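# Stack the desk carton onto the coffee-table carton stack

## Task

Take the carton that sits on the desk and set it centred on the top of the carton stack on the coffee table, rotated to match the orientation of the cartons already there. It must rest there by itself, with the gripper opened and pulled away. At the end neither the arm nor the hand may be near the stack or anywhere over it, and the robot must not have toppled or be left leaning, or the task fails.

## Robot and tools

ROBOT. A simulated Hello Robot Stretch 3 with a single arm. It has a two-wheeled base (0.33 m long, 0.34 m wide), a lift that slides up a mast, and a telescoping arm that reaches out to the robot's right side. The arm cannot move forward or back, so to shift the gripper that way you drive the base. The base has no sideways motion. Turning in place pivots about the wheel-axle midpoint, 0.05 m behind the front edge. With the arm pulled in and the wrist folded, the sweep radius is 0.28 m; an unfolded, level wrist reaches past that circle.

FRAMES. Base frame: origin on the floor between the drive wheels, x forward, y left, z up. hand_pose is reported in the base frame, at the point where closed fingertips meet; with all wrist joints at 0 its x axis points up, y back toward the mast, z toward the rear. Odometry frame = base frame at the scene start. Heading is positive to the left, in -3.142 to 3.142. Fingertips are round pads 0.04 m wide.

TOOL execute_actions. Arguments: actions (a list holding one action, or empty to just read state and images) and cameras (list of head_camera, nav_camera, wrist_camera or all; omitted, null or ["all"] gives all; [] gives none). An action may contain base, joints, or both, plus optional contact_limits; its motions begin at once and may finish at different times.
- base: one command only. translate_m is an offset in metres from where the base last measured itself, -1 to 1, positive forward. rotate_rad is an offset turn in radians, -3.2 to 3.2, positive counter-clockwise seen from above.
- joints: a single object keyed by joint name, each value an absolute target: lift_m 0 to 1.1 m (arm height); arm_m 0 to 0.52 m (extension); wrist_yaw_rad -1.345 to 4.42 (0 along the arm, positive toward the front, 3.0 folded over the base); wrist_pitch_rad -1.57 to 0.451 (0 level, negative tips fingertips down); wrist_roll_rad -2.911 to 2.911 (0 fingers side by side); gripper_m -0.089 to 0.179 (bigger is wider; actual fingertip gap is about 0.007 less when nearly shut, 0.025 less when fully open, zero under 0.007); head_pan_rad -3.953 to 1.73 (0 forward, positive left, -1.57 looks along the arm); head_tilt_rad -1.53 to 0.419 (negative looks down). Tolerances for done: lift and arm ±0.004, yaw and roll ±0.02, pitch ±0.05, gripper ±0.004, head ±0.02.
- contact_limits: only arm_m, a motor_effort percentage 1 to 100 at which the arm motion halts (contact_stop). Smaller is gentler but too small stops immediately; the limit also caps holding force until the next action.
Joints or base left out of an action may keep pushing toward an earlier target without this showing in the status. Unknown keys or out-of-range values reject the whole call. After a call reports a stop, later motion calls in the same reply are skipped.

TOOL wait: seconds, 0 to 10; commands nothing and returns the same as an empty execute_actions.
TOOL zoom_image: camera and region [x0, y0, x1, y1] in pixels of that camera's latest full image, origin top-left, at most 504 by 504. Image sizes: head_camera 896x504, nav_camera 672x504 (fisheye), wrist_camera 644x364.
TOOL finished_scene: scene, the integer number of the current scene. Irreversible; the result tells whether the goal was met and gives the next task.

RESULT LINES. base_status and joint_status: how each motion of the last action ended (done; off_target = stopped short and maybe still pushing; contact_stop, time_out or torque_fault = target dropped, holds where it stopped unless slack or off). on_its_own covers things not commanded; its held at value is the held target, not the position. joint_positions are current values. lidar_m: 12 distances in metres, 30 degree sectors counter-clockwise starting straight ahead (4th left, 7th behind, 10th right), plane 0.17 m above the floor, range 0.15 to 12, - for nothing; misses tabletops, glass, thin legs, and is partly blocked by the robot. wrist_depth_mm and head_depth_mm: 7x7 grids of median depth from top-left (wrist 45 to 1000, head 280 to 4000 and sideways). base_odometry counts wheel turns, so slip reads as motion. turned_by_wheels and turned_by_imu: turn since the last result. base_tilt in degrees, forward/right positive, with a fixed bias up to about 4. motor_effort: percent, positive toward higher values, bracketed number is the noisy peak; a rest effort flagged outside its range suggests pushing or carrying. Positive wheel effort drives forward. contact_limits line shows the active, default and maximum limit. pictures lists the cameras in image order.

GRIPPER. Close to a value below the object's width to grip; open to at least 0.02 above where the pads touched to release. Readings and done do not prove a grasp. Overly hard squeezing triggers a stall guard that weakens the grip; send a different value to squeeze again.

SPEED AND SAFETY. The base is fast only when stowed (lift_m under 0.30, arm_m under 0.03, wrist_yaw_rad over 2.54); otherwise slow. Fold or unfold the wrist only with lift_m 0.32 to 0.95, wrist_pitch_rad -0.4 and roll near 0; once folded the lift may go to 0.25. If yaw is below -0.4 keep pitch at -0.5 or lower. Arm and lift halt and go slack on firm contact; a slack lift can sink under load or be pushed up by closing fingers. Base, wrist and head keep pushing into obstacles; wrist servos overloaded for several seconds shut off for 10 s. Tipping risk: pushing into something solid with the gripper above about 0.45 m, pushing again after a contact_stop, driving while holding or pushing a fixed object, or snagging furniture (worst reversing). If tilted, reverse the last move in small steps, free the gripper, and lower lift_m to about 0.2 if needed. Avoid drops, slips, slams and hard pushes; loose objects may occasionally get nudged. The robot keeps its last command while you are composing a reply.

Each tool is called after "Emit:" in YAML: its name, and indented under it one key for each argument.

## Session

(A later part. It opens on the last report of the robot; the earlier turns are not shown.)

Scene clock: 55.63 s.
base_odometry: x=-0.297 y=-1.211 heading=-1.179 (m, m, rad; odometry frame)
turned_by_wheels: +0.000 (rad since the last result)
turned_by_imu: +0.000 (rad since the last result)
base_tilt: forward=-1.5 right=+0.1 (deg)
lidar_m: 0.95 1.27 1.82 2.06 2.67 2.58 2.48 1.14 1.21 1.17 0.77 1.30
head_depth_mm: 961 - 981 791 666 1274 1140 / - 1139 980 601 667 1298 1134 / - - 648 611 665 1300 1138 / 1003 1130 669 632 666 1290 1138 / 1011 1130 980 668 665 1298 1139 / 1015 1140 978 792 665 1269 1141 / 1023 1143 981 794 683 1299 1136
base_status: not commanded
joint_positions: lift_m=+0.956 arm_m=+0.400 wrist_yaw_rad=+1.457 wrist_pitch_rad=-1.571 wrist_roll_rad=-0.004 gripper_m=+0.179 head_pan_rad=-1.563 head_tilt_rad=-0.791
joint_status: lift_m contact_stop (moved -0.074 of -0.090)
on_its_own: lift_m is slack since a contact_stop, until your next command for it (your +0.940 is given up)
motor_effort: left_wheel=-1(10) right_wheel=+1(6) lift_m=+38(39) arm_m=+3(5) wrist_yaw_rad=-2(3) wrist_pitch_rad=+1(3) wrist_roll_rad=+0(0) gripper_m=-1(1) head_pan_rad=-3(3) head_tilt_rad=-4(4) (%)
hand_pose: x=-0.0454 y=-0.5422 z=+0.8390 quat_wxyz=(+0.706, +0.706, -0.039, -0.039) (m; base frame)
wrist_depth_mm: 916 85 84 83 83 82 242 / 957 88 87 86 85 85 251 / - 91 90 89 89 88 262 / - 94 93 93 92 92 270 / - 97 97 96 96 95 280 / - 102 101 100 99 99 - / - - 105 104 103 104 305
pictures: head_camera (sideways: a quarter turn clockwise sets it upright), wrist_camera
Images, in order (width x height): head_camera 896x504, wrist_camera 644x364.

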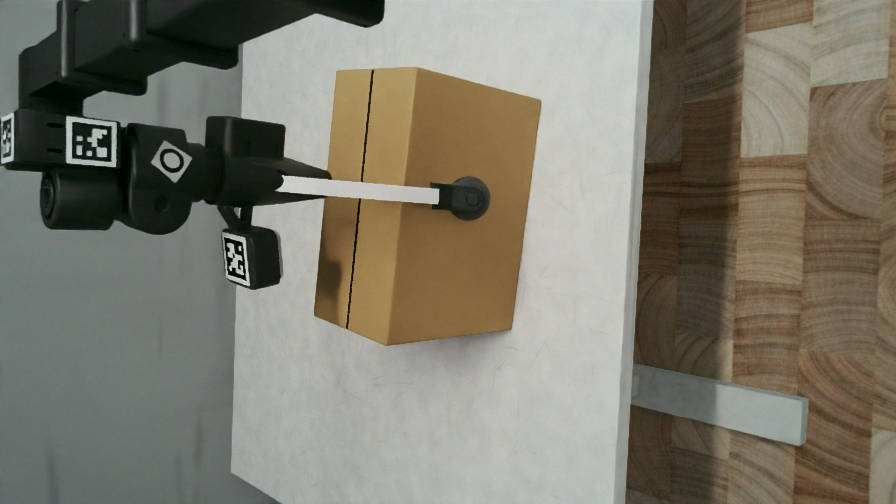

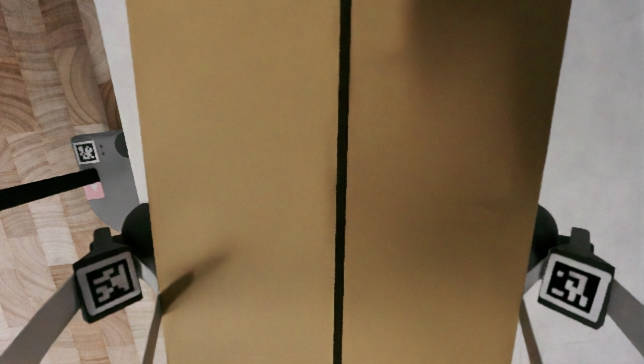

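Emit:
execute_actions:
  actions:
    - {"joints":{"lift_m":0.963}}
  cameras: []

Emit:
execute_actions:
  actions:
    - {"joints":{"gripper_m":0.04}}
  cameras: ["wrist_camera"]

Emit:
execute_actions:
  actions:
    - {"joints":{"lift_m":1.1}}
  cameras: ["head_camera","wrist_camera"]

Scene clock: 57.03 s.
base_odometry: x=-0.297 y=-1.211 heading=-1.179 (m, m, rad; odometry frame)
turned_by_wheels: +0.000 (rad since the last result)
turned_by_imu: +0.000 (rad since the last result)
base_tilt: forward=-1.7 right=+0.0 (deg)
lidar_m: 0.95 1.27 1.81 2.06 2.67 2.58 2.48 1.13 1.21 1.17 0.77 1.30
head_depth_mm: - - 981 791 663 1276 1134 / - 1129 979 599 663 1303 1140 / - - 639 608 667 1303 1141 / 1001 1127 664 629 667 1303 1148 / 1008 1136 986 665 665 1306 1148 / 1010 1135 984 793 664 1269 1139 / 1013 1142 985 793 684 1301 1142
base_status: not commanded
joint_positions: lift_m=+0.963 arm_m=+0.400 wrist_yaw_rad=+1.457 wrist_pitch_rad=-1.570 wrist_roll_rad=-0.004 gripper_m=+0.179 head_pan_rad=-1.563 head_tilt_rad=-0.791
joint_status: all done
motor_effort: left_wheel=-1(1) right_wheel=+1(1) lift_m=+47(51) arm_m=+3(3) wrist_yaw_rad=-1(1) wrist_pitch_rad=+0(1) wrist_roll_rad=+0(0) gripper_m=-1(1) head_pan_rad=-3(3) head_tilt_rad=-4(4) (%)
hand_pose: x=-0.0451 y=-0.5422 z=+0.8451 quat_wxyz=(+0.706, +0.706, -0.039, -0.039) (m; base frame)
wrist_depth_mm: 939 87 85 85 85 84 246 / 960 90 88 88 87 87 253 / - 93 91 91 90 90 265 / - 94 94 94 93 93 274 / - 98 98 97 96 96 285 / - 102 101 100 100 99 - / - - 105 104 103 104 307
pictures: none
No camera images: the call's "cameras" was empty. Leave "cameras" out to get every camera's image.

Scene clock: 58.90 s.
base_odometry: x=-0.297 y=-1.211 heading=-1.179 (m, m, rad; odometry frame)
turned_by_wheels: +0.000 (rad since the last result)
turned_by_imu: +0.000 (rad since the last result)
base_tilt: forward=-1.7 right=+0.2 (deg)
lidar_m: 0.95 1.26 1.82 2.06 2.67 2.59 2.48 1.13 1.21 1.17 0.77 1.30
head_depth_mm: - - 979 790 666 1274 1136 / - 1132 976 599 664 1305 1135 / - - 643 610 667 1304 1145 / 1013 1123 669 630 667 1297 1140 / 1007 1137 979 665 667 1299 1148 / 1013 1126 979 793 664 1274 1139 / 1020 1135 986 793 683 1306 1146
base_status: not commanded
joint_positions: lift_m=+0.963 arm_m=+0.400 wrist_yaw_rad=+1.457 wrist_pitch_rad=-1.568 wrist_roll_rad=-0.004 gripper_m=+0.064 head_pan_rad=-1.563 head_tilt_rad=-0.791
joint_status: gripper_m off_target (ended at +0.064, target +0.040)
motor_effort: left_wheel=+0(1) right_wheel=+0(1) lift_m=+47(47) arm_m=+3(3) wrist_yaw_rad=-1(1) wrist_pitch_rad=-1(2) wrist_roll_rad=+0(0) gripper_m=-100(99) head_pan_rad=-3(3) head_tilt_rad=-4(4) (%)
hand_pose: x=-0.0448 y=-0.5422 z=+0.8451 quat_wxyz=(+0.706, +0.706, -0.039, -0.038) (m; base frame)
wrist_depth_mm: 941 87 86 86 86 86 247 / 958 264 89 89 89 89 256 / - 93 91 92 92 92 265 / - 95 95 95 95 96 272 / - 99 98 98 99 99 283 / - 102 102 102 102 102 293 / - - 106 106 107 107 308
pictures: wrist_camera
Images, in order (width x height): wrist_camera 644x364.

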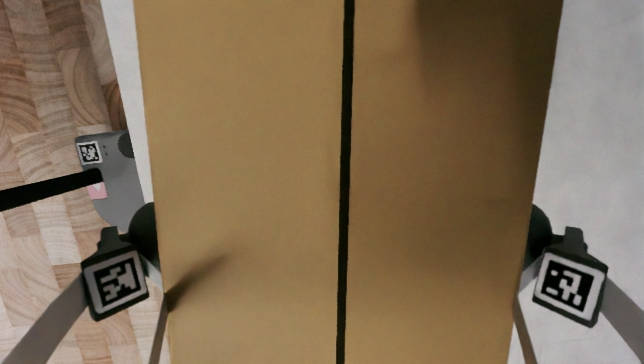

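Scene clock: 60.97 s.
base_odometry: x=-0.297 y=-1.211 heading=-1.179 (m, m, rad; odometry frame)
turned_by_wheels: +0.000 (rad since the last result)
turned_by_imu: +0.000 (rad since the last result)
base_tilt: forward=-1.6 right=+0.1 (deg)
lidar_m: 0.95 1.27 1.81 2.06 2.67 2.59 2.48 1.13 1.20 1.17 0.76 1.30
head_depth_mm: 991 1088 888 769 666 1274 1143 / 1032 1078 505 733 666 1298 1148 / - 549 512 731 666 1296 1135 / 1031 566 527 734 667 1300 1141 / 1011 1088 538 754 665 1301 1145 / 1015 1132 982 792 668 1276 1139 / 1018 1141 979 794 682 1303 1142
base_status: not commanded
joint_positions: lift_m=+1.100 arm_m=+0.400 wrist_yaw_rad=+1.457 wrist_pitch_rad=-1.568 wrist_roll_rad=-0.004 gripper_m=+0.054 head_pan_rad=-1.563 head_tilt_rad=-0.791
joint_status: all done
on_its_own: gripper_m is held at +0.051, not at your +0.040, by its stall guard, which is still easing
motor_effort: left_wheel=+0(0) right_wheel=+0(0) lift_m=+48(49) arm_m=+3(3) wrist_yaw_rad=-1(1) wrist_pitch_rad=-1(1) wrist_roll_rad=+0(0) gripper_m=-60(100) head_pan_rad=-3(3) head_tilt_rad=-4(5) (%)
hand_pose: x=-0.0448 y=-0.5422 z=+0.9821 quat_wxyz=(+0.706, +0.706, -0.039, -0.038) (m; base frame)
wrist_depth_mm: - 88 87 87 87 87 366 / - - 90 90 90 90 383 / - 94 92 93 93 93 394 / - 97 96 96 96 96 407 / - 100 99 99 99 99 420 / - 102 102 102 102 103 437 / - - 106 106 106 107 457
pictures: head_camera (sideways: a quarter turn clockwise sets it upright), wrist_camera
Images, in order (width x height): head_camera 896x504, wrist_camera 644x364.

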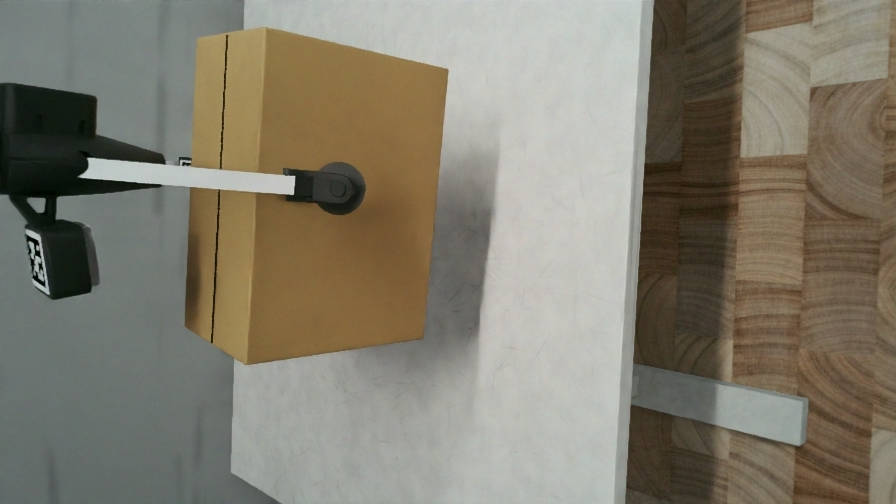

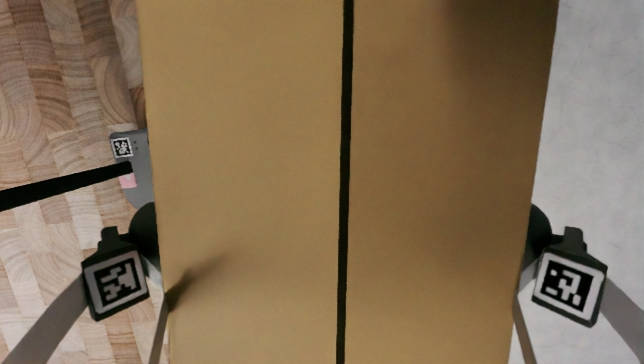

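Emit:
execute_actions:
  actions:
    - {"joints":{"arm_m":0.06,"gripper_m":0.065,"wrist_yaw_rad":1.57}}
  cameras: []

Emit:
execute_actions:
  actions:
    - {"base":{"rotate_rad":1.73},"joints":{"head_pan_rad":-0.3,"head_tilt_rad":-0.6}}
  cameras: ["wrist_camera"]

Emit:
execute_actions:
  actions:
    - {"base":{"translate_m":1.0},"joints":{"lift_m":1.0}}
  cameras: ["head_camera","nav_camera"]

Scene clock: 66.30 s.
base_odometry: x=-0.297 y=-1.211 heading=-1.179 (m, m, rad; odometry frame)
turned_by_wheels: +0.000 (rad since the last result)
turned_by_imu: -0.001 (rad since the last result)
base_tilt: forward=-1.6 right=+0.1 (deg)
lidar_m: 0.95 1.26 1.81 2.06 2.67 2.58 2.48 1.13 1.21 1.17 0.77 1.30
head_depth_mm: - - - - 294 - 333 / - - - - - - - / - 1163 1056 795 296 - 319 / 1005 1137 1048 330 298 - 341 / 1013 1135 1063 328 299 - 347 / 1012 1135 976 773 300 - 1084 / 1020 1141 989 795 681 1280 1145
base_status: not commanded
joint_positions: lift_m=+1.100 arm_m=+0.060 wrist_yaw_rad=+1.568 wrist_pitch_rad=-1.568 wrist_roll_rad=-0.004 gripper_m=+0.086 head_pan_rad=-1.563 head_tilt_rad=-0.791
joint_status: gripper_m off_target (ended at +0.086, target +0.065); the others done
on_its_own: gripper_m is held at +0.084, not at your +0.065, by its stall guard, which is still easing
motor_effort: left_wheel=+0(0) right_wheel=+0(0) lift_m=+47(47) arm_m=-6(6) wrist_yaw_rad=+0(3) wrist_pitch_rad=-1(1) wrist_roll_rad=+0(0) gripper_m=-46(55) head_pan_rad=-3(3) head_tilt_rad=-4(4) (%)
hand_pose: x=-0.0449 y=-0.2055 z=+0.9821 quat_wxyz=(+0.707, +0.707, +0.000, +0.001) (m; base frame)
wrist_depth_mm: - 88 87 87 87 88 372 / - - 90 90 90 90 384 / - - 92 93 93 93 395 / - - 96 96 96 96 409 / - 100 99 99 99 99 423 / - 102 102 102 102 103 436 / - - 106 106 106 107 462
pictures: none
No camera images: the call's "cameras" was empty. Leave "cameras" out to get every camera's image.

Scene clock: 70.03 s.
base_odometry: x=-0.297 y=-1.211 heading=+0.551 (m, m, rad; odometry frame)
turned_by_wheels: +1.730 (rad since the last result)
turned_by_imu: +1.713 (rad since the last result)
base_tilt: forward=-1.7 right=-0.1 (deg)
lidar_m: 2.05 3.09 2.49 2.48 1.44 1.18 0.77 0.78 1.27 0.95 1.30 2.17
head_depth_mm: 2681 2717 2768 2267 1752 1449 1228 / 3089 3375 3085 2260 1770 1447 1225 / 3083 3442 3104 2251 1755 1448 1220 / 3052 3374 3098 2235 1770 1446 1235 / 3024 3327 2394 2263 1753 1448 1233 / 2996 2093 2206 2248 1755 1438 1232 / 2945 3249 2371 2265 1766 1460 1235
base_status: done
joint_positions: lift_m=+1.100 arm_m=+0.060 wrist_yaw_rad=+1.568 wrist_pitch_rad=-1.568 wrist_roll_rad=-0.004 gripper_m=+0.108 head_pan_rad=-0.307 head_tilt_rad=-0.606
joint_status: all done
on_its_own: gripper_m is held at +0.108, not at your +0.065, by its stall guard, which is still easing
motor_effort: left_wheel=-2(7) right_wheel=+2(4) lift_m=+47(47) arm_m=-6(6) wrist_yaw_rad=+2(1) wrist_pitch_rad=-1(1) wrist_roll_rad=+0(0) gripper_m=-10(44) head_pan_rad=+4(42) head_tilt_rad=+3(17) (%)
hand_pose: x=-0.0448 y=-0.2055 z=+0.9821 quat_wxyz=(+0.707, +0.707, +0.000, +0.001) (m; base frame)
wrist_depth_mm: - 88 87 87 88 87 915 / - - 90 90 90 90 944 / - - 93 92 93 93 972 / - 97 96 96 96 96 - / - 99 99 99 99 99 - / - 102 102 102 102 103 - / 496 496 106 106 106 107 -
pictures: wrist_camera
Images, in order (width x height): wrist_camera 644x364.

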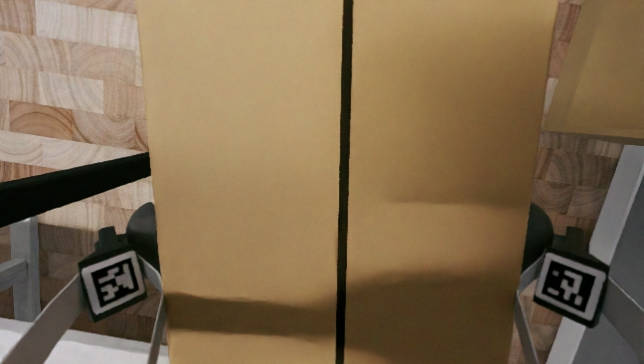

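Scene clock: 80.97 s.
base_odometry: x=+0.555 y=-0.688 heading=+0.551 (m, m, rad; odometry frame)
turned_by_wheels: +0.000 (rad since the last result)
turned_by_imu: +0.002 (rad since the last result)
base_tilt: forward=-1.6 right=-0.1 (deg)
lidar_m: 1.68 1.23 2.34 2.33 2.56 1.82 1.76 1.41 1.40 1.13 1.57 1.10
head_depth_mm: 2286 2543 2799 2252 1758 1455 1222 / 2277 2508 2747 2233 1752 1446 1222 / 2262 2483 2735 2233 1702 1448 1233 / 2203 2475 2641 1370 1599 1442 1232 / 2192 2412 1241 1320 1612 1449 1227 / 2184 2400 2595 1422 1611 1445 1227 / 2182 2358 2630 1471 1610 1453 1225
base_status: done
joint_positions: lift_m=+1.000 arm_m=+0.060 wrist_yaw_rad=+1.568 wrist_pitch_rad=-1.568 wrist_roll_rad=-0.004 gripper_m=+0.131 head_pan_rad=-0.307 head_tilt_rad=-0.606
joint_status: all done
on_its_own: gripper_m is held at +0.130, not at your +0.065, by its stall guard, which is not easing now
motor_effort: left_wheel=-2(5) right_wheel=+2(5) lift_m=+31(42) arm_m=-6(6) wrist_yaw_rad=+1(1) wrist_pitch_rad=-1(1) wrist_roll_rad=+0(0) gripper_m=-24(34) head_pan_rad=+3(3) head_tilt_rad=+2(2) (%)
hand_pose: x=-0.0448 y=-0.2055 z=+0.8827 quat_wxyz=(+0.707, +0.707, +0.000, +0.001) (m; base frame)
wrist_depth_mm: 973 88 87 87 88 88 898 / - 974 90 90 90 90 958 / - - 93 93 93 93 989 / - 97 96 96 96 96 - / - 99 99 99 99 100 952 / - 103 102 102 102 103 968 / - - 105 106 106 107 -
pictures: head_camera (sideways: a quarter turn clockwise sets it upright), nav_camera (sideways: a quarter turn counterclockwise sets it upright)
Images, in order (width x height): head_camera 896x504, nav_camera 672x504.

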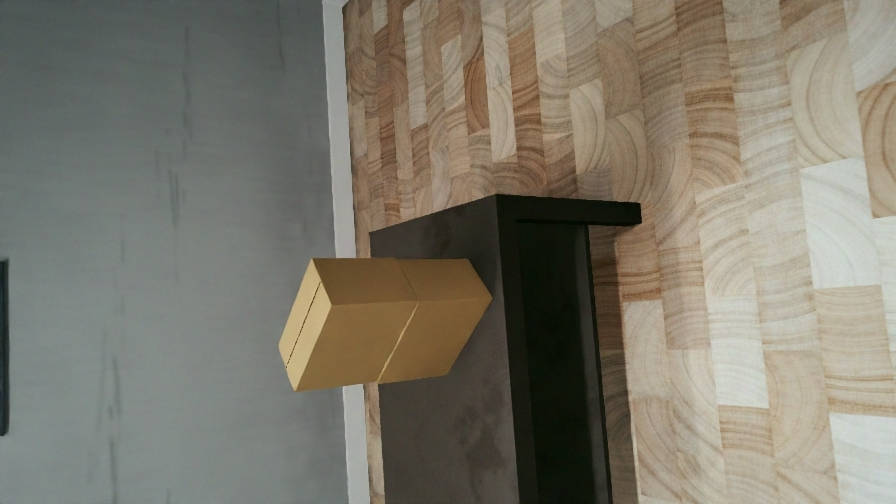

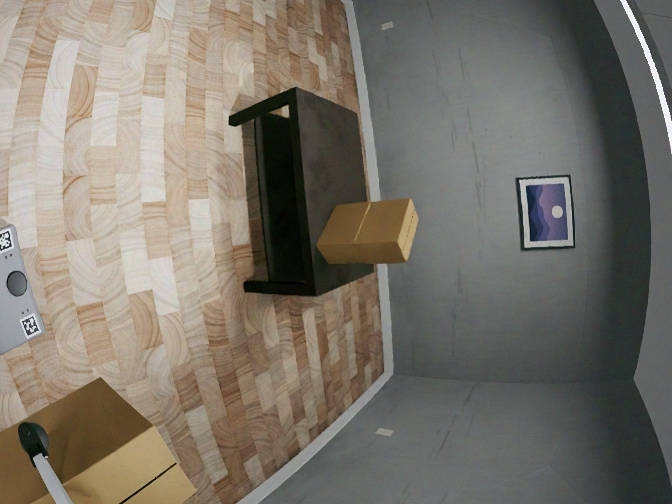

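Emit:
execute_actions:
  actions:
    - {"base":{"translate_m":0.514},"joints":{"gripper_m":0.09,"lift_m":1.1}}
  cameras: []

Emit:
execute_actions:
  actions:
    - {"base":{"rotate_rad":0.523},"joints":{"head_pan_rad":-1.0,"head_tilt_rad":-0.7}}
  cameras: []

Emit:
execute_actions:
  actions:
    - {"base":{"translate_m":0.525},"joints":{"gripper_m":0.085,"head_pan_rad":-1.57,"head_tilt_rad":-0.85}}

Scene clock: 90.27 s.
base_odometry: x=+0.993 y=-0.419 heading=+0.551 (m, m, rad; odometry frame)
turned_by_wheels: +0.000 (rad since the last result)
turned_by_imu: +0.000 (rad since the last result)
base_tilt: forward=-1.7 right=+0.0 (deg)
lidar_m: 1.22 0.77 2.25 2.25 2.45 2.26 2.27 1.80 1.35 1.51 1.68 0.64
head_depth_mm: 1841 2049 2308 2241 1757 1452 1220 / 1816 2015 2279 2228 1704 969 1153 / 1798 2007 2212 2222 842 949 1172 / 1781 1970 2184 847 862 950 1185 / 1764 1938 2199 923 1018 949 1161 / 1739 1934 2123 2266 1153 943 1159 / 1725 1896 2134 2239 1151 945 1138
base_status: done
joint_positions: lift_m=+1.100 arm_m=+0.060 wrist_yaw_rad=+1.568 wrist_pitch_rad=-1.568 wrist_roll_rad=-0.004 gripper_m=+0.120 head_pan_rad=-0.307 head_tilt_rad=-0.606
joint_status: gripper_m off_target (ended at +0.120, target +0.090); the others done
on_its_own: gripper_m is held at +0.121, not at your +0.090, by its stall guard, which is still easing
motor_effort: left_wheel=-2(2) right_wheel=+2(5) lift_m=+47(49) arm_m=-7(7) wrist_yaw_rad=+1(2) wrist_pitch_rad=-1(1) wrist_roll_rad=+0(0) gripper_m=-4(99) head_pan_rad=+3(4) head_tilt_rad=+2(2) (%)
hand_pose: x=-0.0448 y=-0.2055 z=+0.9821 quat_wxyz=(+0.707, +0.707, +0.000, +0.001) (m; base frame)
wrist_depth_mm: - 88 87 87 87 88 - / - - 90 90 90 90 - / - - 93 93 93 93 - / - 96 95 96 96 96 - / - 99 99 99 99 99 - / - 103 102 102 103 103 - / - - 105 106 106 107 -
pictures: none
No camera images: the call's "cameras" was empty. Leave "cameras" out to get every camera's image.

Scene clock: 92.03 s.
base_odometry: x=+0.993 y=-0.419 heading=+1.074 (m, m, rad; odometry frame)
turned_by_wheels: +0.523 (rad since the last result)
turned_by_imu: +0.518 (rad since the last result)
base_tilt: forward=-1.7 right=-0.1 (deg)
lidar_m: 0.77 2.26 2.25 2.45 2.67 2.27 1.81 1.36 1.51 1.67 0.64 2.10
head_depth_mm: 2026 2322 2506 2005 1580 286 - / 1970 2196 2449 2005 333 286 - / 1918 2149 2397 2002 1088 978 293 / 1855 2087 2347 836 983 1212 1161 / 1817 2023 2282 804 930 1156 1188 / 1775 1946 2147 858 1012 956 1183 / 1727 1914 2135 2015 1065 938 1159
base_status: done
joint_positions: lift_m=+1.100 arm_m=+0.060 wrist_yaw_rad=+1.568 wrist_pitch_rad=-1.568 wrist_roll_rad=-0.004 gripper_m=+0.129 head_pan_rad=-0.993 head_tilt_rad=-0.691
joint_status: all done
on_its_own: gripper_m is held at +0.128, not at your +0.090, by its stall guard, which is still easing
motor_effort: left_wheel=-2(4) right_wheel=+2(7) lift_m=+47(47) arm_m=-6(6) wrist_yaw_rad=+1(1) wrist_pitch_rad=-1(1) wrist_roll_rad=+0(0) gripper_m=-25(29) head_pan_rad=-3(40) head_tilt_rad=-4(14) (%)
hand_pose: x=-0.0448 y=-0.2055 z=+0.9821 quat_wxyz=(+0.707, +0.707, +0.000, +0.001) (m; base frame)
wrist_depth_mm: - 88 87 87 88 88 - / - - 90 90 90 90 - / - - 93 93 93 93 - / - 97 96 96 96 96 - / - 99 99 99 99 99 - / - 102 102 102 102 103 - / - - 106 106 106 107 -
pictures: none
No camera images: the call's "cameras" was empty. Leave "cameras" out to get every camera's image.

Scene clock: 98.60 s.
base_odometry: x=+1.243 y=+0.042 heading=+1.073 (m, m, rad; odometry frame)
turned_by_wheels: +0.000 (rad since the last result)
turned_by_imu: +0.001 (rad since the last result)
base_tilt: forward=-1.6 right=+0.1 (deg)
lidar_m: 0.24 1.92 1.91 2.12 2.59 2.75 2.22 1.84 0.64 0.92 1.71 0.69
head_depth_mm: - - - 313 288 294 1074 / - - - - - - 1080 / - 2303 1971 324 291 296 1095 / 2174 2422 - 321 291 300 1075 / 2027 2306 - 319 292 305 721 / 1872 2072 2104 333 290 308 724 / 1717 1889 2009 1713 946 815 732
base_status: done
joint_positions: lift_m=+1.100 arm_m=+0.060 wrist_yaw_rad=+1.568 wrist_pitch_rad=-1.568 wrist_roll_rad=-0.004 gripper_m=+0.116 head_pan_rad=-1.563 head_tilt_rad=-0.839
joint_status: gripper_m off_target (ended at +0.116, target +0.085); the others done
on_its_own: gripper_m is held at +0.117, not at your +0.085, by its stall guard, which is still easing
motor_effort: left_wheel=-2(2) right_wheel=+2(3) lift_m=+47(47) arm_m=-6(6) wrist_yaw_rad=+1(2) wrist_pitch_rad=-1(1) wrist_roll_rad=+0(0) gripper_m=-8(99) head_pan_rad=-3(37) head_tilt_rad=-5(18) (%)
hand_pose: x=-0.0448 y=-0.2055 z=+0.9821 quat_wxyz=(+0.707, +0.707, +0.000, +0.001) (m; base frame)
wrist_depth_mm: - 88 87 87 87 88 354 / - - 90 90 90 90 325 / - - 93 93 93 93 325 / - 97 96 96 96 96 327 / - 99 99 99 99 99 335 / - 103 102 102 102 103 - / - - 106 106 106 107 -
pictures: head_camera (sideways: a quarter turn clockwise sets it upright), nav_camera (sideways: a quarter turn counterclockwise sets it upright), wrist_camera
Images, in order (width x height): head_camera 896x504, nav_camera 672x504, wrist_camera 644x364.

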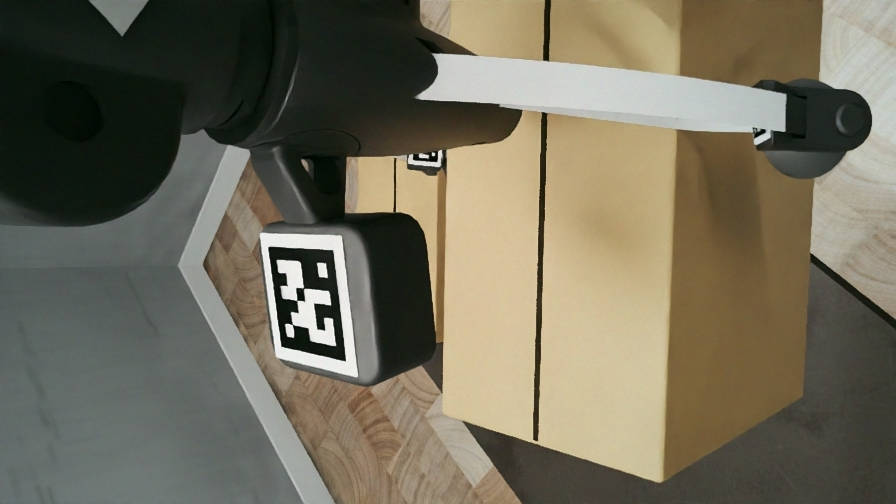

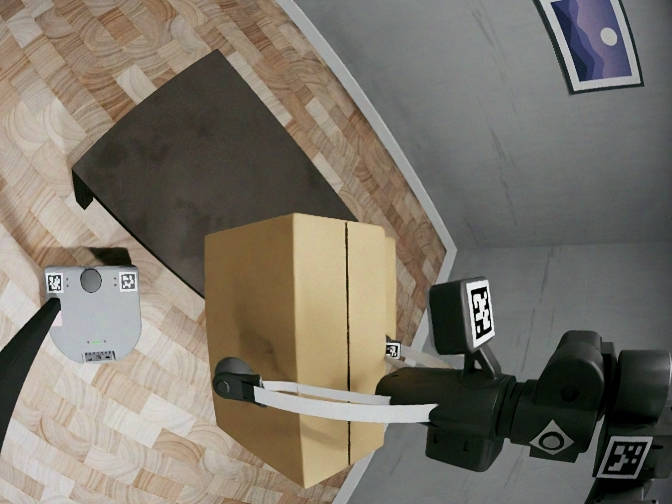

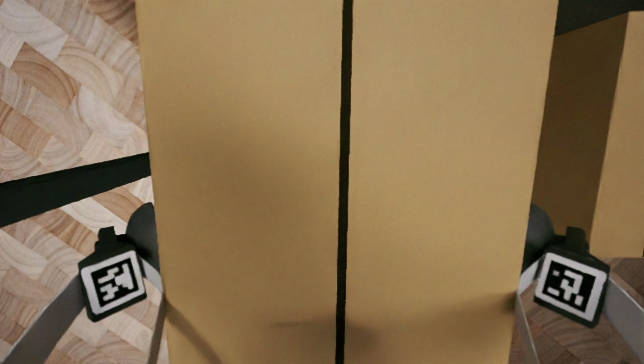

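Emit:
execute_actions:
  actions:
    - {"joints":{"arm_m":0.415,"wrist_yaw_rad":1.63,"gripper_m":0.09}}

Scene clock: 103.90 s.
base_odometry: x=+1.243 y=+0.042 heading=+1.073 (m, m, rad; odometry frame)
turned_by_wheels: +0.000 (rad since the last result)
turned_by_imu: -0.001 (rad since the last result)
base_tilt: forward=-1.5 right=+0.1 (deg)
lidar_m: 0.24 1.92 1.91 2.11 2.60 2.75 2.22 1.84 0.64 0.91 1.70 0.69
head_depth_mm: 1737 535 1938 1702 1422 1268 1124 / 1892 508 556 697 949 1240 1129 / 2081 496 570 676 833 875 1131 / 2218 507 554 679 830 831 1095 / 2054 507 570 685 892 828 745 / 1876 2094 2072 1118 952 825 734 / 1711 1890 1986 1723 952 830 733
base_status: not commanded
joint_positions: lift_m=+1.100 arm_m=+0.415 wrist_yaw_rad=+1.627 wrist_pitch_rad=-1.568 wrist_roll_rad=-0.004 gripper_m=+0.108 head_pan_rad=-1.563 head_tilt_rad=-0.840
joint_status: gripper_m off_target (ended at +0.108, target +0.090); the others done
on_its_own: gripper_m is held at +0.106, not at your +0.090, by its stall guard, which is still easing
motor_effort: left_wheel=-2(2) right_wheel=+2(2) lift_m=+47(47) arm_m=+6(6) wrist_yaw_rad=+1(1) wrist_pitch_rad=-1(1) wrist_roll_rad=+0(0) gripper_m=-35(99) head_pan_rad=-3(4) head_tilt_rad=-5(5) (%)
hand_pose: x=-0.0447 y=-0.5611 z=+0.9821 quat_wxyz=(+0.707, +0.707, +0.021, +0.022) (m; base frame)
wrist_depth_mm: - 88 87 87 87 88 - / - - 90 90 90 90 - / - 93 93 93 93 93 - / - - 95 96 96 96 - / - 99 99 99 99 99 - / - 103 102 102 103 103 - / - - 106 106 106 107 -
pictures: head_camera (sideways: a quarter turn clockwise sets it upright), nav_camera (sideways: a quarter turn counterclockwise sets it upright), wrist_camera
Images, in order (width x height): head_camera 896x504, nav_camera 672x504, wrist_camera 644x364.

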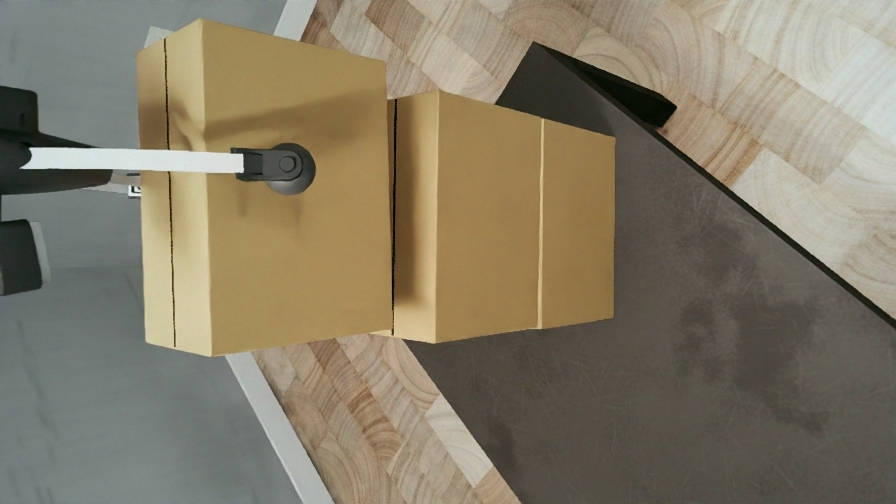

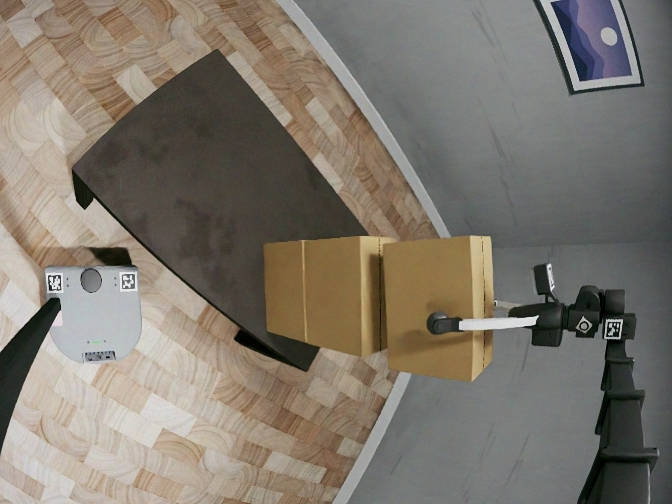

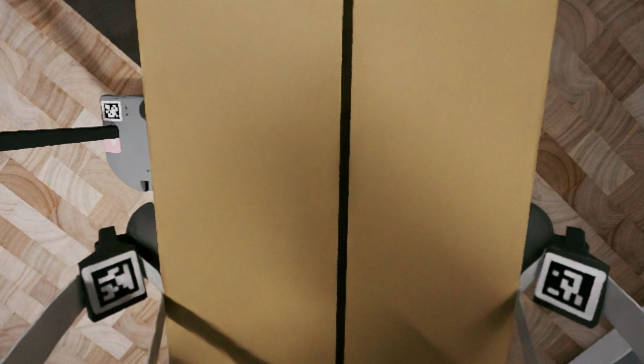

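Emit:
execute_actions:
  actions:
    - {"base":{"translate_m":0.016},"joints":{"wrist_yaw_rad":1.595,"lift_m":1.065,"arm_m":0.41}}
  cameras: ["head_camera"]

Scene clock: 106.17 s.
base_odometry: x=+1.251 y=+0.057 heading=+1.073 (m, m, rad; odometry frame)
turned_by_wheels: +0.000 (rad since the last result)
turned_by_imu: -0.001 (rad since the last result)
base_tilt: forward=-1.7 right=+0.1 (deg)
lidar_m: 0.23 1.91 1.90 2.10 2.60 2.76 2.24 1.86 0.65 0.91 1.69 0.68
head_depth_mm: 1752 1880 1951 1707 1394 1263 1134 / 1906 568 550 655 914 1247 1128 / - 552 557 655 831 859 1127 / 2124 577 553 658 829 829 1079 / 2027 2103 568 729 911 829 736 / 1845 2075 2077 1679 949 829 731 / 1700 1868 1995 1704 949 830 733
base_status: done
joint_positions: lift_m=+1.065 arm_m=+0.410 wrist_yaw_rad=+1.598 wrist_pitch_rad=-1.568 wrist_roll_rad=-0.004 gripper_m=+0.119 head_pan_rad=-1.563 head_tilt_rad=-0.840
joint_status: all done
on_its_own: gripper_m is held at +0.117, not at your +0.090, by its stall guard, which is still easing
motor_effort: left_wheel=-2(4) right_wheel=+2(6) lift_m=+30(45) arm_m=-6(8) wrist_yaw_rad=-2(2) wrist_pitch_rad=-1(1) wrist_roll_rad=+0(0) gripper_m=-30(34) head_pan_rad=-3(4) head_tilt_rad=-5(5) (%)
hand_pose: x=-0.0447 y=-0.5563 z=+0.9477 quat_wxyz=(+0.707, +0.707, +0.010, +0.012) (m; base frame)
wrist_depth_mm: - 88 87 87 88 88 970 / - 610 90 90 90 90 - / - 92 93 93 93 93 - / - 97 95 96 96 96 - / - 100 99 99 99 99 - / - 102 102 102 102 103 - / - - 106 106 106 107 -
pictures: head_camera (sideways: a quarter turn clockwise sets it upright)
Images, in order (width x height): head_camera 896x504.

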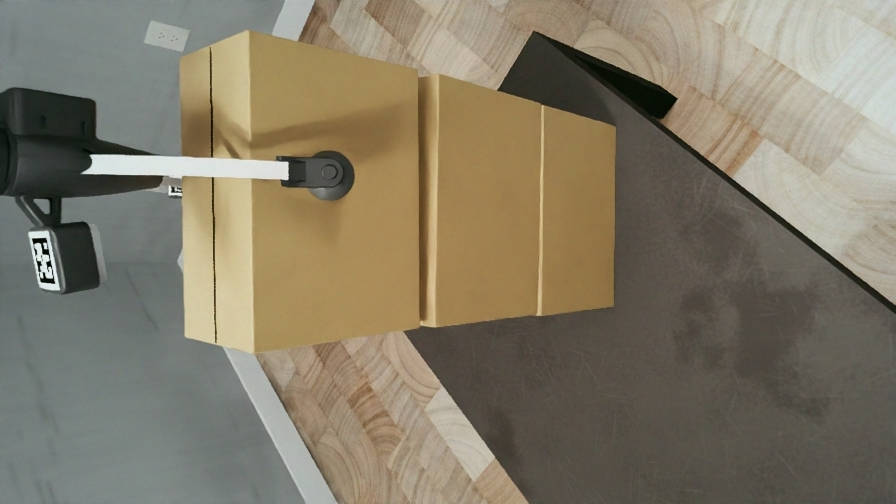

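Emit:
execute_actions:
  actions:
    - {"joints":{"lift_m":1.048}}
  cameras: ["head_camera"]

Scene clock: 107.67 s.
base_odometry: x=+1.251 y=+0.057 heading=+1.073 (m, m, rad; odometry frame)
turned_by_wheels: +0.000 (rad since the last result)
turned_by_imu: +0.000 (rad since the last result)
base_tilt: forward=-1.6 right=+0.1 (deg)
lidar_m: 0.23 1.91 1.89 2.10 2.60 2.76 2.23 1.86 0.65 0.91 1.69 0.68
head_depth_mm: 1740 1920 1943 1716 1389 1271 1127 / 1842 1999 551 657 912 1243 1124 / - 581 553 657 834 863 1132 / 2121 2323 555 660 833 830 1071 / 2028 2177 571 727 911 830 734 / 1871 2068 2084 1665 946 825 733 / 1690 1864 2012 1709 954 829 733
base_status: not commanded
joint_positions: lift_m=+1.049 arm_m=+0.410 wrist_yaw_rad=+1.598 wrist_pitch_rad=-1.571 wrist_roll_rad=-0.004 gripper_m=+0.126 head_pan_rad=-1.563 head_tilt_rad=-0.840
joint_status: lift_m contact_stop (moved -0.016 of -0.017)
on_its_own: gripper_m is held at +0.124, not at your +0.090, by its stall guard, which is still easing; lift_m is slack since a contact_stop, until your next command for it
motor_effort: left_wheel=-1(2) right_wheel=+0(2) lift_m=+37(37) arm_m=-6(6) wrist_yaw_rad=-1(3) wrist_pitch_rad=+1(1) wrist_roll_rad=+0(0) gripper_m=-27(29) head_pan_rad=-3(4) head_tilt_rad=-5(5) (%)
hand_pose: x=-0.0454 y=-0.5563 z=+0.9319 quat_wxyz=(+0.707, +0.707, +0.011, +0.011) (m; base frame)
wrist_depth_mm: - 86 85 85 85 85 956 / - 596 88 88 88 88 - / - 91 91 91 91 91 - / - 95 94 94 94 94 - / - 99 98 98 98 98 - / - 102 102 102 102 102 - / - - 106 106 106 107 -
pictures: head_camera (sideways: a quarter turn clockwise sets it upright)
Images, in order (width x height): head_camera 896x504.

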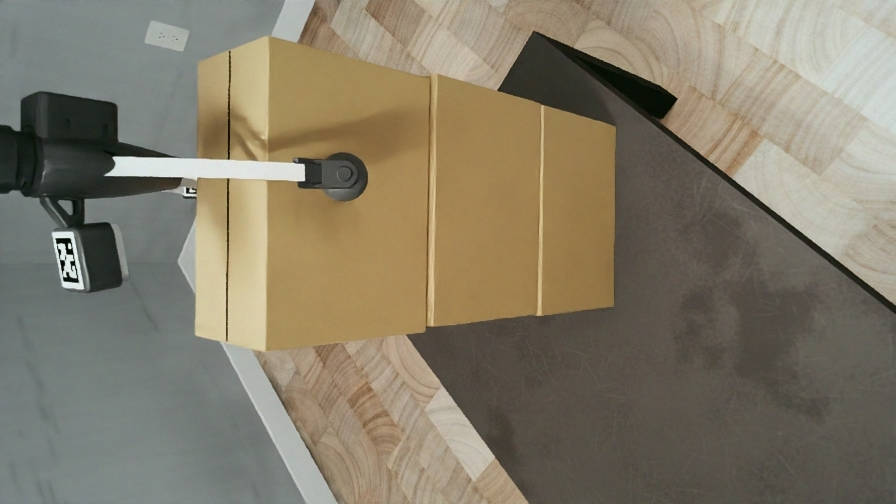

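Emit:
zoom_image:
  camera: "head_camera"
  region: [380, 50, 580, 350]

Region (380, 50, 580, 350) of head_camera's 896x504 image, scaled by 1.680, with more detail than that image has.

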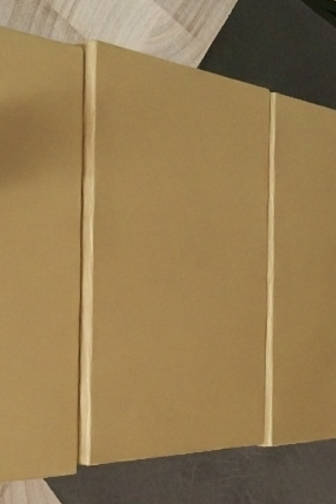

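Emit:
execute_actions:
  actions:
    - {"joints":{"lift_m":1.06}}
  cameras: []

Emit:
execute_actions:
  actions:
    - {"joints":{"arm_m":0.404}}
  cameras: []

Emit:
execute_actions:
  actions:
    - {"joints":{"lift_m":1.05}}
  cameras: ["head_camera"]

Emit:
zoom_image:
  camera: "head_camera"
  region: [380, 50, 580, 350]

Scene clock: 109.53 s.
base_odometry: x=+1.251 y=+0.057 heading=+1.073 (m, m, rad; odometry frame)
turned_by_wheels: +0.000 (rad since the last result)
turned_by_imu: +0.000 (rad since the last result)
base_tilt: forward=-1.7 right=+0.0 (deg)
lidar_m: 0.23 1.91 1.90 2.10 2.59 2.76 2.23 1.86 0.65 0.91 1.69 0.68
head_depth_mm: 1748 1870 1951 1707 1404 1275 1122 / 1887 580 550 654 912 1249 1126 / - 573 545 656 831 859 1122 / 2099 590 553 657 833 826 1080 / 2038 2122 568 728 915 829 732 / 1842 2052 2031 1659 952 827 732 / 1696 1870 2003 1719 951 827 733
base_status: not commanded
joint_positions: lift_m=+1.060 arm_m=+0.410 wrist_yaw_rad=+1.598 wrist_pitch_rad=-1.569 wrist_roll_rad=-0.004 gripper_m=+0.132 head_pan_rad=-1.563 head_tilt_rad=-0.840
joint_status: all done
on_its_own: gripper_m is held at +0.131, not at your +0.090, by its stall guard, which is not easing now
motor_effort: left_wheel=-1(1) right_wheel=+1(1) lift_m=+47(49) arm_m=-6(6) wrist_yaw_rad=-3(1) wrist_pitch_rad=-1(1) wrist_roll_rad=+0(0) gripper_m=-24(26) head_pan_rad=-3(3) head_tilt_rad=-5(5) (%)
hand_pose: x=-0.0450 y=-0.5562 z=+0.9421 quat_wxyz=(+0.707, +0.707, +0.011, +0.011) (m; base frame)
wrist_depth_mm: - 88 87 88 88 88 960 / - 618 90 90 90 91 - / - 93 93 93 93 93 - / - 97 96 96 96 96 - / - 99 99 99 99 99 - / - 103 102 102 102 103 - / - - 105 106 106 107 -
pictures: none
No camera images: the call's "cameras" was empty. Leave "cameras" out to get every camera's image.

Scene clock: 110.23 s.
base_odometry: x=+1.251 y=+0.057 heading=+1.073 (m, m, rad; odometry frame)
turned_by_wheels: +0.000 (rad since the last result)
turned_by_imu: +0.000 (rad since the last result)
base_tilt: forward=-1.7 right=-0.1 (deg)
lidar_m: 0.23 1.91 1.90 2.10 2.60 2.76 2.24 1.87 0.65 0.91 1.69 0.68
head_depth_mm: 1726 1882 1904 1704 1398 1281 1129 / 1871 580 544 653 915 1252 1128 / - 563 538 653 828 862 1130 / 2136 2299 545 658 833 826 1078 / 2033 2193 560 726 914 831 733 / 1863 2077 2080 1683 946 829 733 / 1702 1875 2005 1707 950 827 736
base_status: not commanded
joint_positions: lift_m=+1.060 arm_m=+0.404 wrist_yaw_rad=+1.598 wrist_pitch_rad=-1.569 wrist_roll_rad=-0.004 gripper_m=+0.132 head_pan_rad=-1.563 head_tilt_rad=-0.840
joint_status: all done
on_its_own: gripper_m is held at +0.131, not at your +0.090, by its stall guard, which is not easing now
motor_effort: left_wheel=-1(1) right_wheel=+1(1) lift_m=+47(47) arm_m=-7(8) wrist_yaw_rad=-1(1) wrist_pitch_rad=-1(1) wrist_roll_rad=+0(0) gripper_m=-24(24) head_pan_rad=-2(3) head_tilt_rad=-4(6) (%)
hand_pose: x=-0.0450 y=-0.5503 z=+0.9421 quat_wxyz=(+0.707, +0.707, +0.011, +0.011) (m; base frame)
wrist_depth_mm: - 88 87 88 88 88 977 / - 609 90 90 90 91 - / - 93 93 93 93 93 - / - 97 96 96 96 96 - / - 100 99 99 99 99 - / - 102 102 102 102 103 - / - - 105 106 106 107 -
pictures: none
No camera images: the call's "cameras" was empty. Leave "cameras" out to get every camera's image.

Scene clock: 111.10 s.
base_odometry: x=+1.251 y=+0.057 heading=+1.073 (m, m, rad; odometry frame)
turned_by_wheels: +0.000 (rad since the last result)
turned_by_imu: +0.000 (rad since the last result)
base_tilt: forward=-1.7 right=+0.2 (deg)
lidar_m: 0.23 1.91 1.90 2.10 2.61 2.76 2.24 1.86 0.65 0.91 1.69 0.68
head_depth_mm: 1750 1919 1956 1713 1404 1272 1133 / 1827 1981 544 655 912 1255 1132 / - 580 546 660 829 862 1131 / 2077 2297 547 659 836 827 1076 / 2031 2205 563 732 915 829 733 / 1834 2082 2080 1671 952 830 736 / 1697 1870 2000 1713 948 831 734
base_status: not commanded
joint_positions: lift_m=+1.050 arm_m=+0.404 wrist_yaw_rad=+1.598 wrist_pitch_rad=-1.569 wrist_roll_rad=-0.004 gripper_m=+0.132 head_pan_rad=-1.563 head_tilt_rad=-0.840
joint_status: all done
on_its_own: gripper_m is held at +0.131, not at your +0.090, by its stall guard, which is not easing now
motor_effort: left_wheel=-1(1) right_wheel=+1(1) lift_m=+25(43) arm_m=-6(6) wrist_yaw_rad=-2(1) wrist_pitch_rad=+0(1) wrist_roll_rad=+0(0) gripper_m=-24(24) head_pan_rad=-3(3) head_tilt_rad=-5(4) (%)
hand_pose: x=-0.0450 y=-0.5502 z=+0.9329 quat_wxyz=(+0.707, +0.707, +0.011, +0.011) (m; base frame)
wrist_depth_mm: - 86 85 85 85 85 950 / - 593 88 88 88 88 - / - 91 91 91 91 91 - / - 95 94 94 94 95 - / - 99 98 98 98 98 - / - 102 102 102 102 102 - / - - 106 106 106 107 -
pictures: head_camera (sideways: a quarter turn clockwise sets it upright)
Images, in order (width x height): head_camera 896x504.

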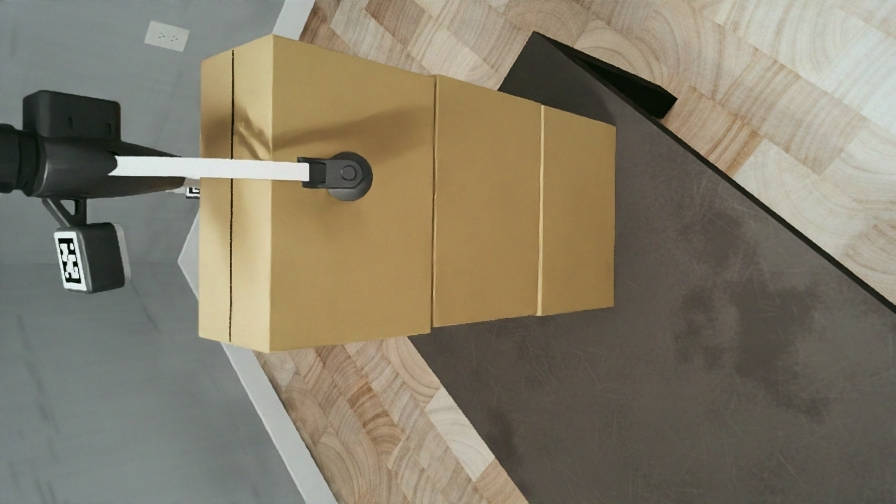

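Region (380, 50, 580, 350) of head_camera's 896x504 image, scaled by 1.680, with more detail than that image has.

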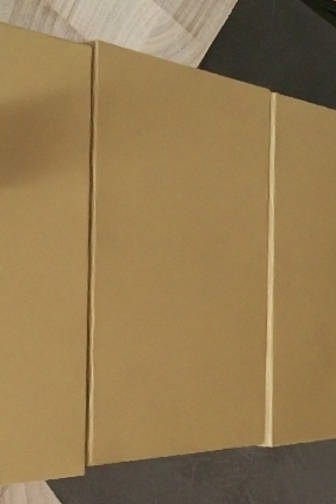

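Emit:
execute_actions:
  actions:
    - {"joints":{"gripper_m":0.179}}
  cameras: []

Emit:
execute_actions:
  actions:
    - {"joints":{"lift_m":1.1}}
  cameras: ["head_camera","wrist_camera"]

Scene clock: 112.83 s.
base_odometry: x=+1.251 y=+0.057 heading=+1.073 (m, m, rad; odometry frame)
turned_by_wheels: +0.000 (rad since the last result)
turned_by_imu: +0.000 (rad since the last result)
base_tilt: forward=-1.6 right=+0.2 (deg)
lidar_m: 0.23 1.91 1.90 2.11 2.61 2.76 2.24 1.86 0.65 0.91 1.69 0.67
head_depth_mm: 1744 1912 1959 1701 1401 1277 1128 / 1819 1969 545 654 910 1243 1127 / - 579 546 658 829 857 1131 / 2073 2319 547 658 833 826 1081 / 2035 2181 563 727 912 824 731 / 1843 2075 2052 1673 952 827 735 / 1679 1880 2004 1726 953 830 732
base_status: not commanded
joint_positions: lift_m=+1.050 arm_m=+0.404 wrist_yaw_rad=+1.598 wrist_pitch_rad=-1.569 wrist_roll_rad=-0.004 gripper_m=+0.179 head_pan_rad=-1.563 head_tilt_rad=-0.840
joint_status: all done
motor_effort: left_wheel=-1(1) right_wheel=+1(1) lift_m=+25(25) arm_m=-6(6) wrist_yaw_rad=-2(2) wrist_pitch_rad=-1(0) wrist_roll_rad=+0(0) gripper_m=+0(94) head_pan_rad=-3(3) head_tilt_rad=-5(5) (%)
hand_pose: x=-0.0450 y=-0.5502 z=+0.9329 quat_wxyz=(+0.707, +0.707, +0.011, +0.011) (m; base frame)
wrist_depth_mm: - 86 85 85 85 85 968 / - 89 88 88 88 88 - / - 90 91 91 91 91 - / - 95 94 94 95 95 - / - 98 98 98 98 98 - / - 102 102 102 102 102 - / - - 106 106 106 107 -
pictures: none
No camera images: the call's "cameras" was empty. Leave "cameras" out to get every camera's image.

Scene clock: 114.13 s.
base_odometry: x=+1.251 y=+0.057 heading=+1.073 (m, m, rad; odometry frame)
turned_by_wheels: +0.000 (rad since the last result)
turned_by_imu: +0.000 (rad since the last result)
base_tilt: forward=-1.8 right=+0.1 (deg)
lidar_m: 0.23 1.91 1.90 2.10 2.61 2.76 2.23 1.86 0.65 0.91 1.69 0.68
head_depth_mm: 1736 1906 1933 1711 1398 1275 1123 / 1894 1969 536 654 914 1244 1129 / 2078 580 552 657 828 857 1127 / 2220 2343 539 662 829 827 1077 / 2061 2199 554 727 911 825 733 / 1841 2071 2080 1664 946 828 732 / 1693 1866 2020 1701 951 830 731
base_status: not commanded
joint_positions: lift_m=+1.100 arm_m=+0.404 wrist_yaw_rad=+1.598 wrist_pitch_rad=-1.569 wrist_roll_rad=-0.004 gripper_m=+0.179 head_pan_rad=-1.563 head_tilt_rad=-0.840
joint_status: all done
motor_effort: left_wheel=-1(1) right_wheel=+1(2) lift_m=+46(49) arm_m=-5(6) wrist_yaw_rad=-2(4) wrist_pitch_rad=+0(0) wrist_roll_rad=+0(0) gripper_m=+0(1) head_pan_rad=-3(3) head_tilt_rad=-5(5) (%)
hand_pose: x=-0.0450 y=-0.5502 z=+0.9822 quat_wxyz=(+0.707, +0.707, +0.011, +0.011) (m; base frame)
wrist_depth_mm: - 626 133 132 131 - - / - - 137 136 135 634 - / - - 143 141 140 - - / - - 148 146 146 - - / - - 154 151 151 - - / - - 161 158 158 - - / - - 168 164 164 - -
pictures: head_camera (sideways: a quarter turn clockwise sets it upright), wrist_camera
Images, in order (width x height): head_camera 896x504, wrist_camera 644x364.

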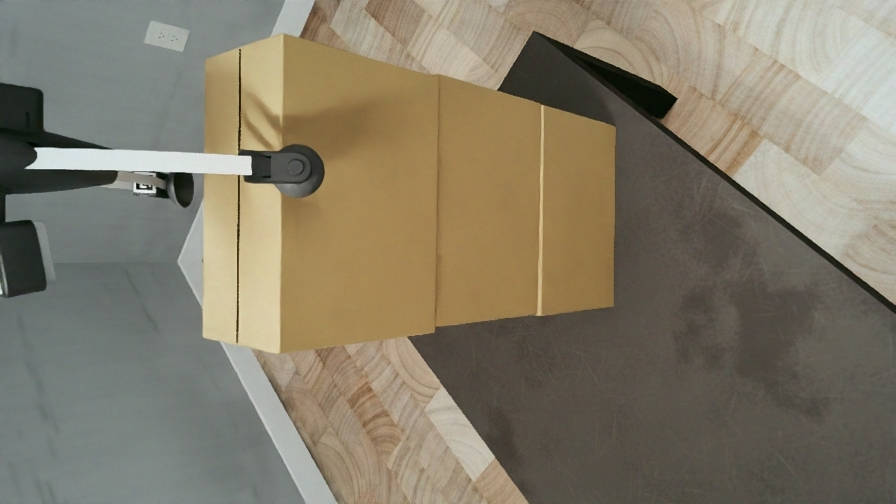

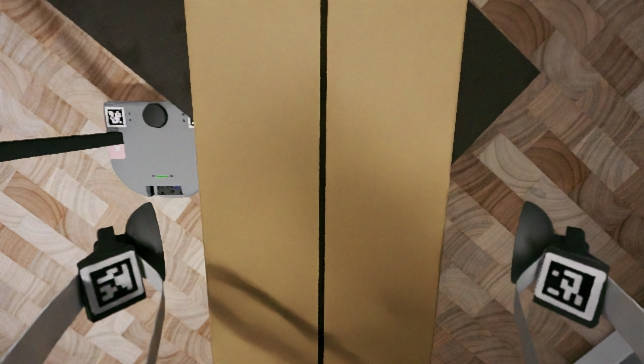

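Emit:
execute_actions:
  actions:
    - {"base":{"translate_m":-0.3}}
  cameras: []

Emit:
execute_actions:
  actions:
    - {"base":{"translate_m":-0.15},"joints":{"arm_m":0.0,"head_pan_rad":-1.0,"head_tilt_rad":-0.6}}
  cameras: ["head_camera"]

Scene clock: 119.10 s.
base_odometry: x=+1.108 y=-0.207 heading=+1.073 (m, m, rad; odometry frame)
turned_by_wheels: +0.000 (rad since the last result)
turned_by_imu: -0.002 (rad since the last result)
base_tilt: forward=-1.6 right=+0.0 (deg)
lidar_m: 0.53 2.11 2.09 2.31 2.41 2.49 1.99 1.58 1.67 0.59 0.99 0.96
head_depth_mm: 1570 1733 1924 1710 1455 1277 1124 / 1701 1881 2022 1712 1450 1269 1130 / 1866 2115 2016 1719 1452 1270 1125 / 2007 2266 2070 1704 1120 1272 1126 / 2151 2430 2090 1699 952 1226 1129 / 2102 2267 590 686 848 878 1132 / 1910 2008 546 666 847 826 1051
base_status: done
joint_positions: lift_m=+1.100 arm_m=+0.404 wrist_yaw_rad=+1.598 wrist_pitch_rad=-1.569 wrist_roll_rad=-0.004 gripper_m=+0.179 head_pan_rad=-1.563 head_tilt_rad=-0.840
joint_status: not commanded
motor_effort: left_wheel=-1(4) right_wheel=+1(2) lift_m=+46(46) arm_m=-6(6) wrist_yaw_rad=-3(1) wrist_pitch_rad=+0(0) wrist_roll_rad=+0(0) gripper_m=+0(0) head_pan_rad=-2(3) head_tilt_rad=-5(4) (%)
hand_pose: x=-0.0450 y=-0.5502 z=+0.9822 quat_wxyz=(+0.707, +0.707, +0.011, +0.011) (m; base frame)
wrist_depth_mm: - - - 441 615 - - / - - - 652 - - - / - - - - - - - / - - - - - - - / - - - - - - - / - - - - - - - / - - - - - - -
pictures: none
No camera images: the call's "cameras" was empty. Leave "cameras" out to get every camera's image.

Scene clock: 123.27 s.
base_odometry: x=+1.036 y=-0.339 heading=+1.073 (m, m, rad; odometry frame)
turned_by_wheels: +0.000 (rad since the last result)
turned_by_imu: -0.001 (rad since the last result)
base_tilt: forward=-1.6 right=+0.2 (deg)
lidar_m: 0.68 2.20 2.19 2.41 2.74 2.35 1.88 1.44 1.57 0.62 0.61 1.10
head_depth_mm: 1943 2192 2465 2250 1760 - - / 1913 2099 2373 2260 1757 970 1148 / 1828 2040 2217 752 1060 932 1157 / 1777 1988 2118 644 747 882 1136 / 1738 1900 742 701 828 925 1062 / 1685 1842 1969 780 1086 945 857 / 1641 1804 1983 2168 1151 945 837
base_status: done
joint_positions: lift_m=+1.100 arm_m=+0.001 wrist_yaw_rad=+1.598 wrist_pitch_rad=-1.569 wrist_roll_rad=-0.004 gripper_m=+0.179 head_pan_rad=-1.007 head_tilt_rad=-0.606
joint_status: all done
motor_effort: left_wheel=-1(6) right_wheel=+1(3) lift_m=+46(46) arm_m=-6(6) wrist_yaw_rad=-2(2) wrist_pitch_rad=-1(1) wrist_roll_rad=+0(0) gripper_m=+0(0) head_pan_rad=+4(37) head_tilt_rad=+2(20) (%)
hand_pose: x=-0.0450 y=-0.1468 z=+0.9822 quat_wxyz=(+0.707, +0.707, +0.011, +0.011) (m; base frame)
wrist_depth_mm: - - - - - 875 617 / - - - - - - - / - - - - - - - / - - - - - - - / - - - - - - - / - - - - - - - / - - - - - - -
pictures: head_camera (sideways: a quarter turn clockwise sets it upright)
Images, in order (width x height): head_camera 896x504.

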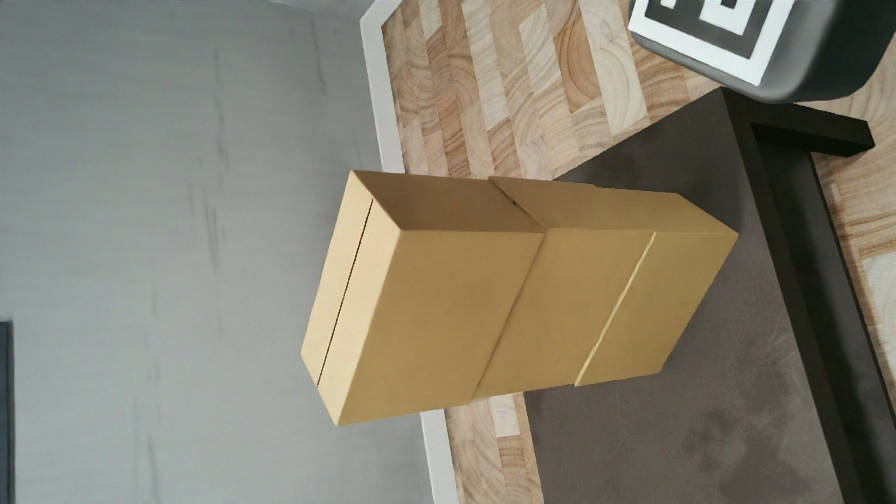

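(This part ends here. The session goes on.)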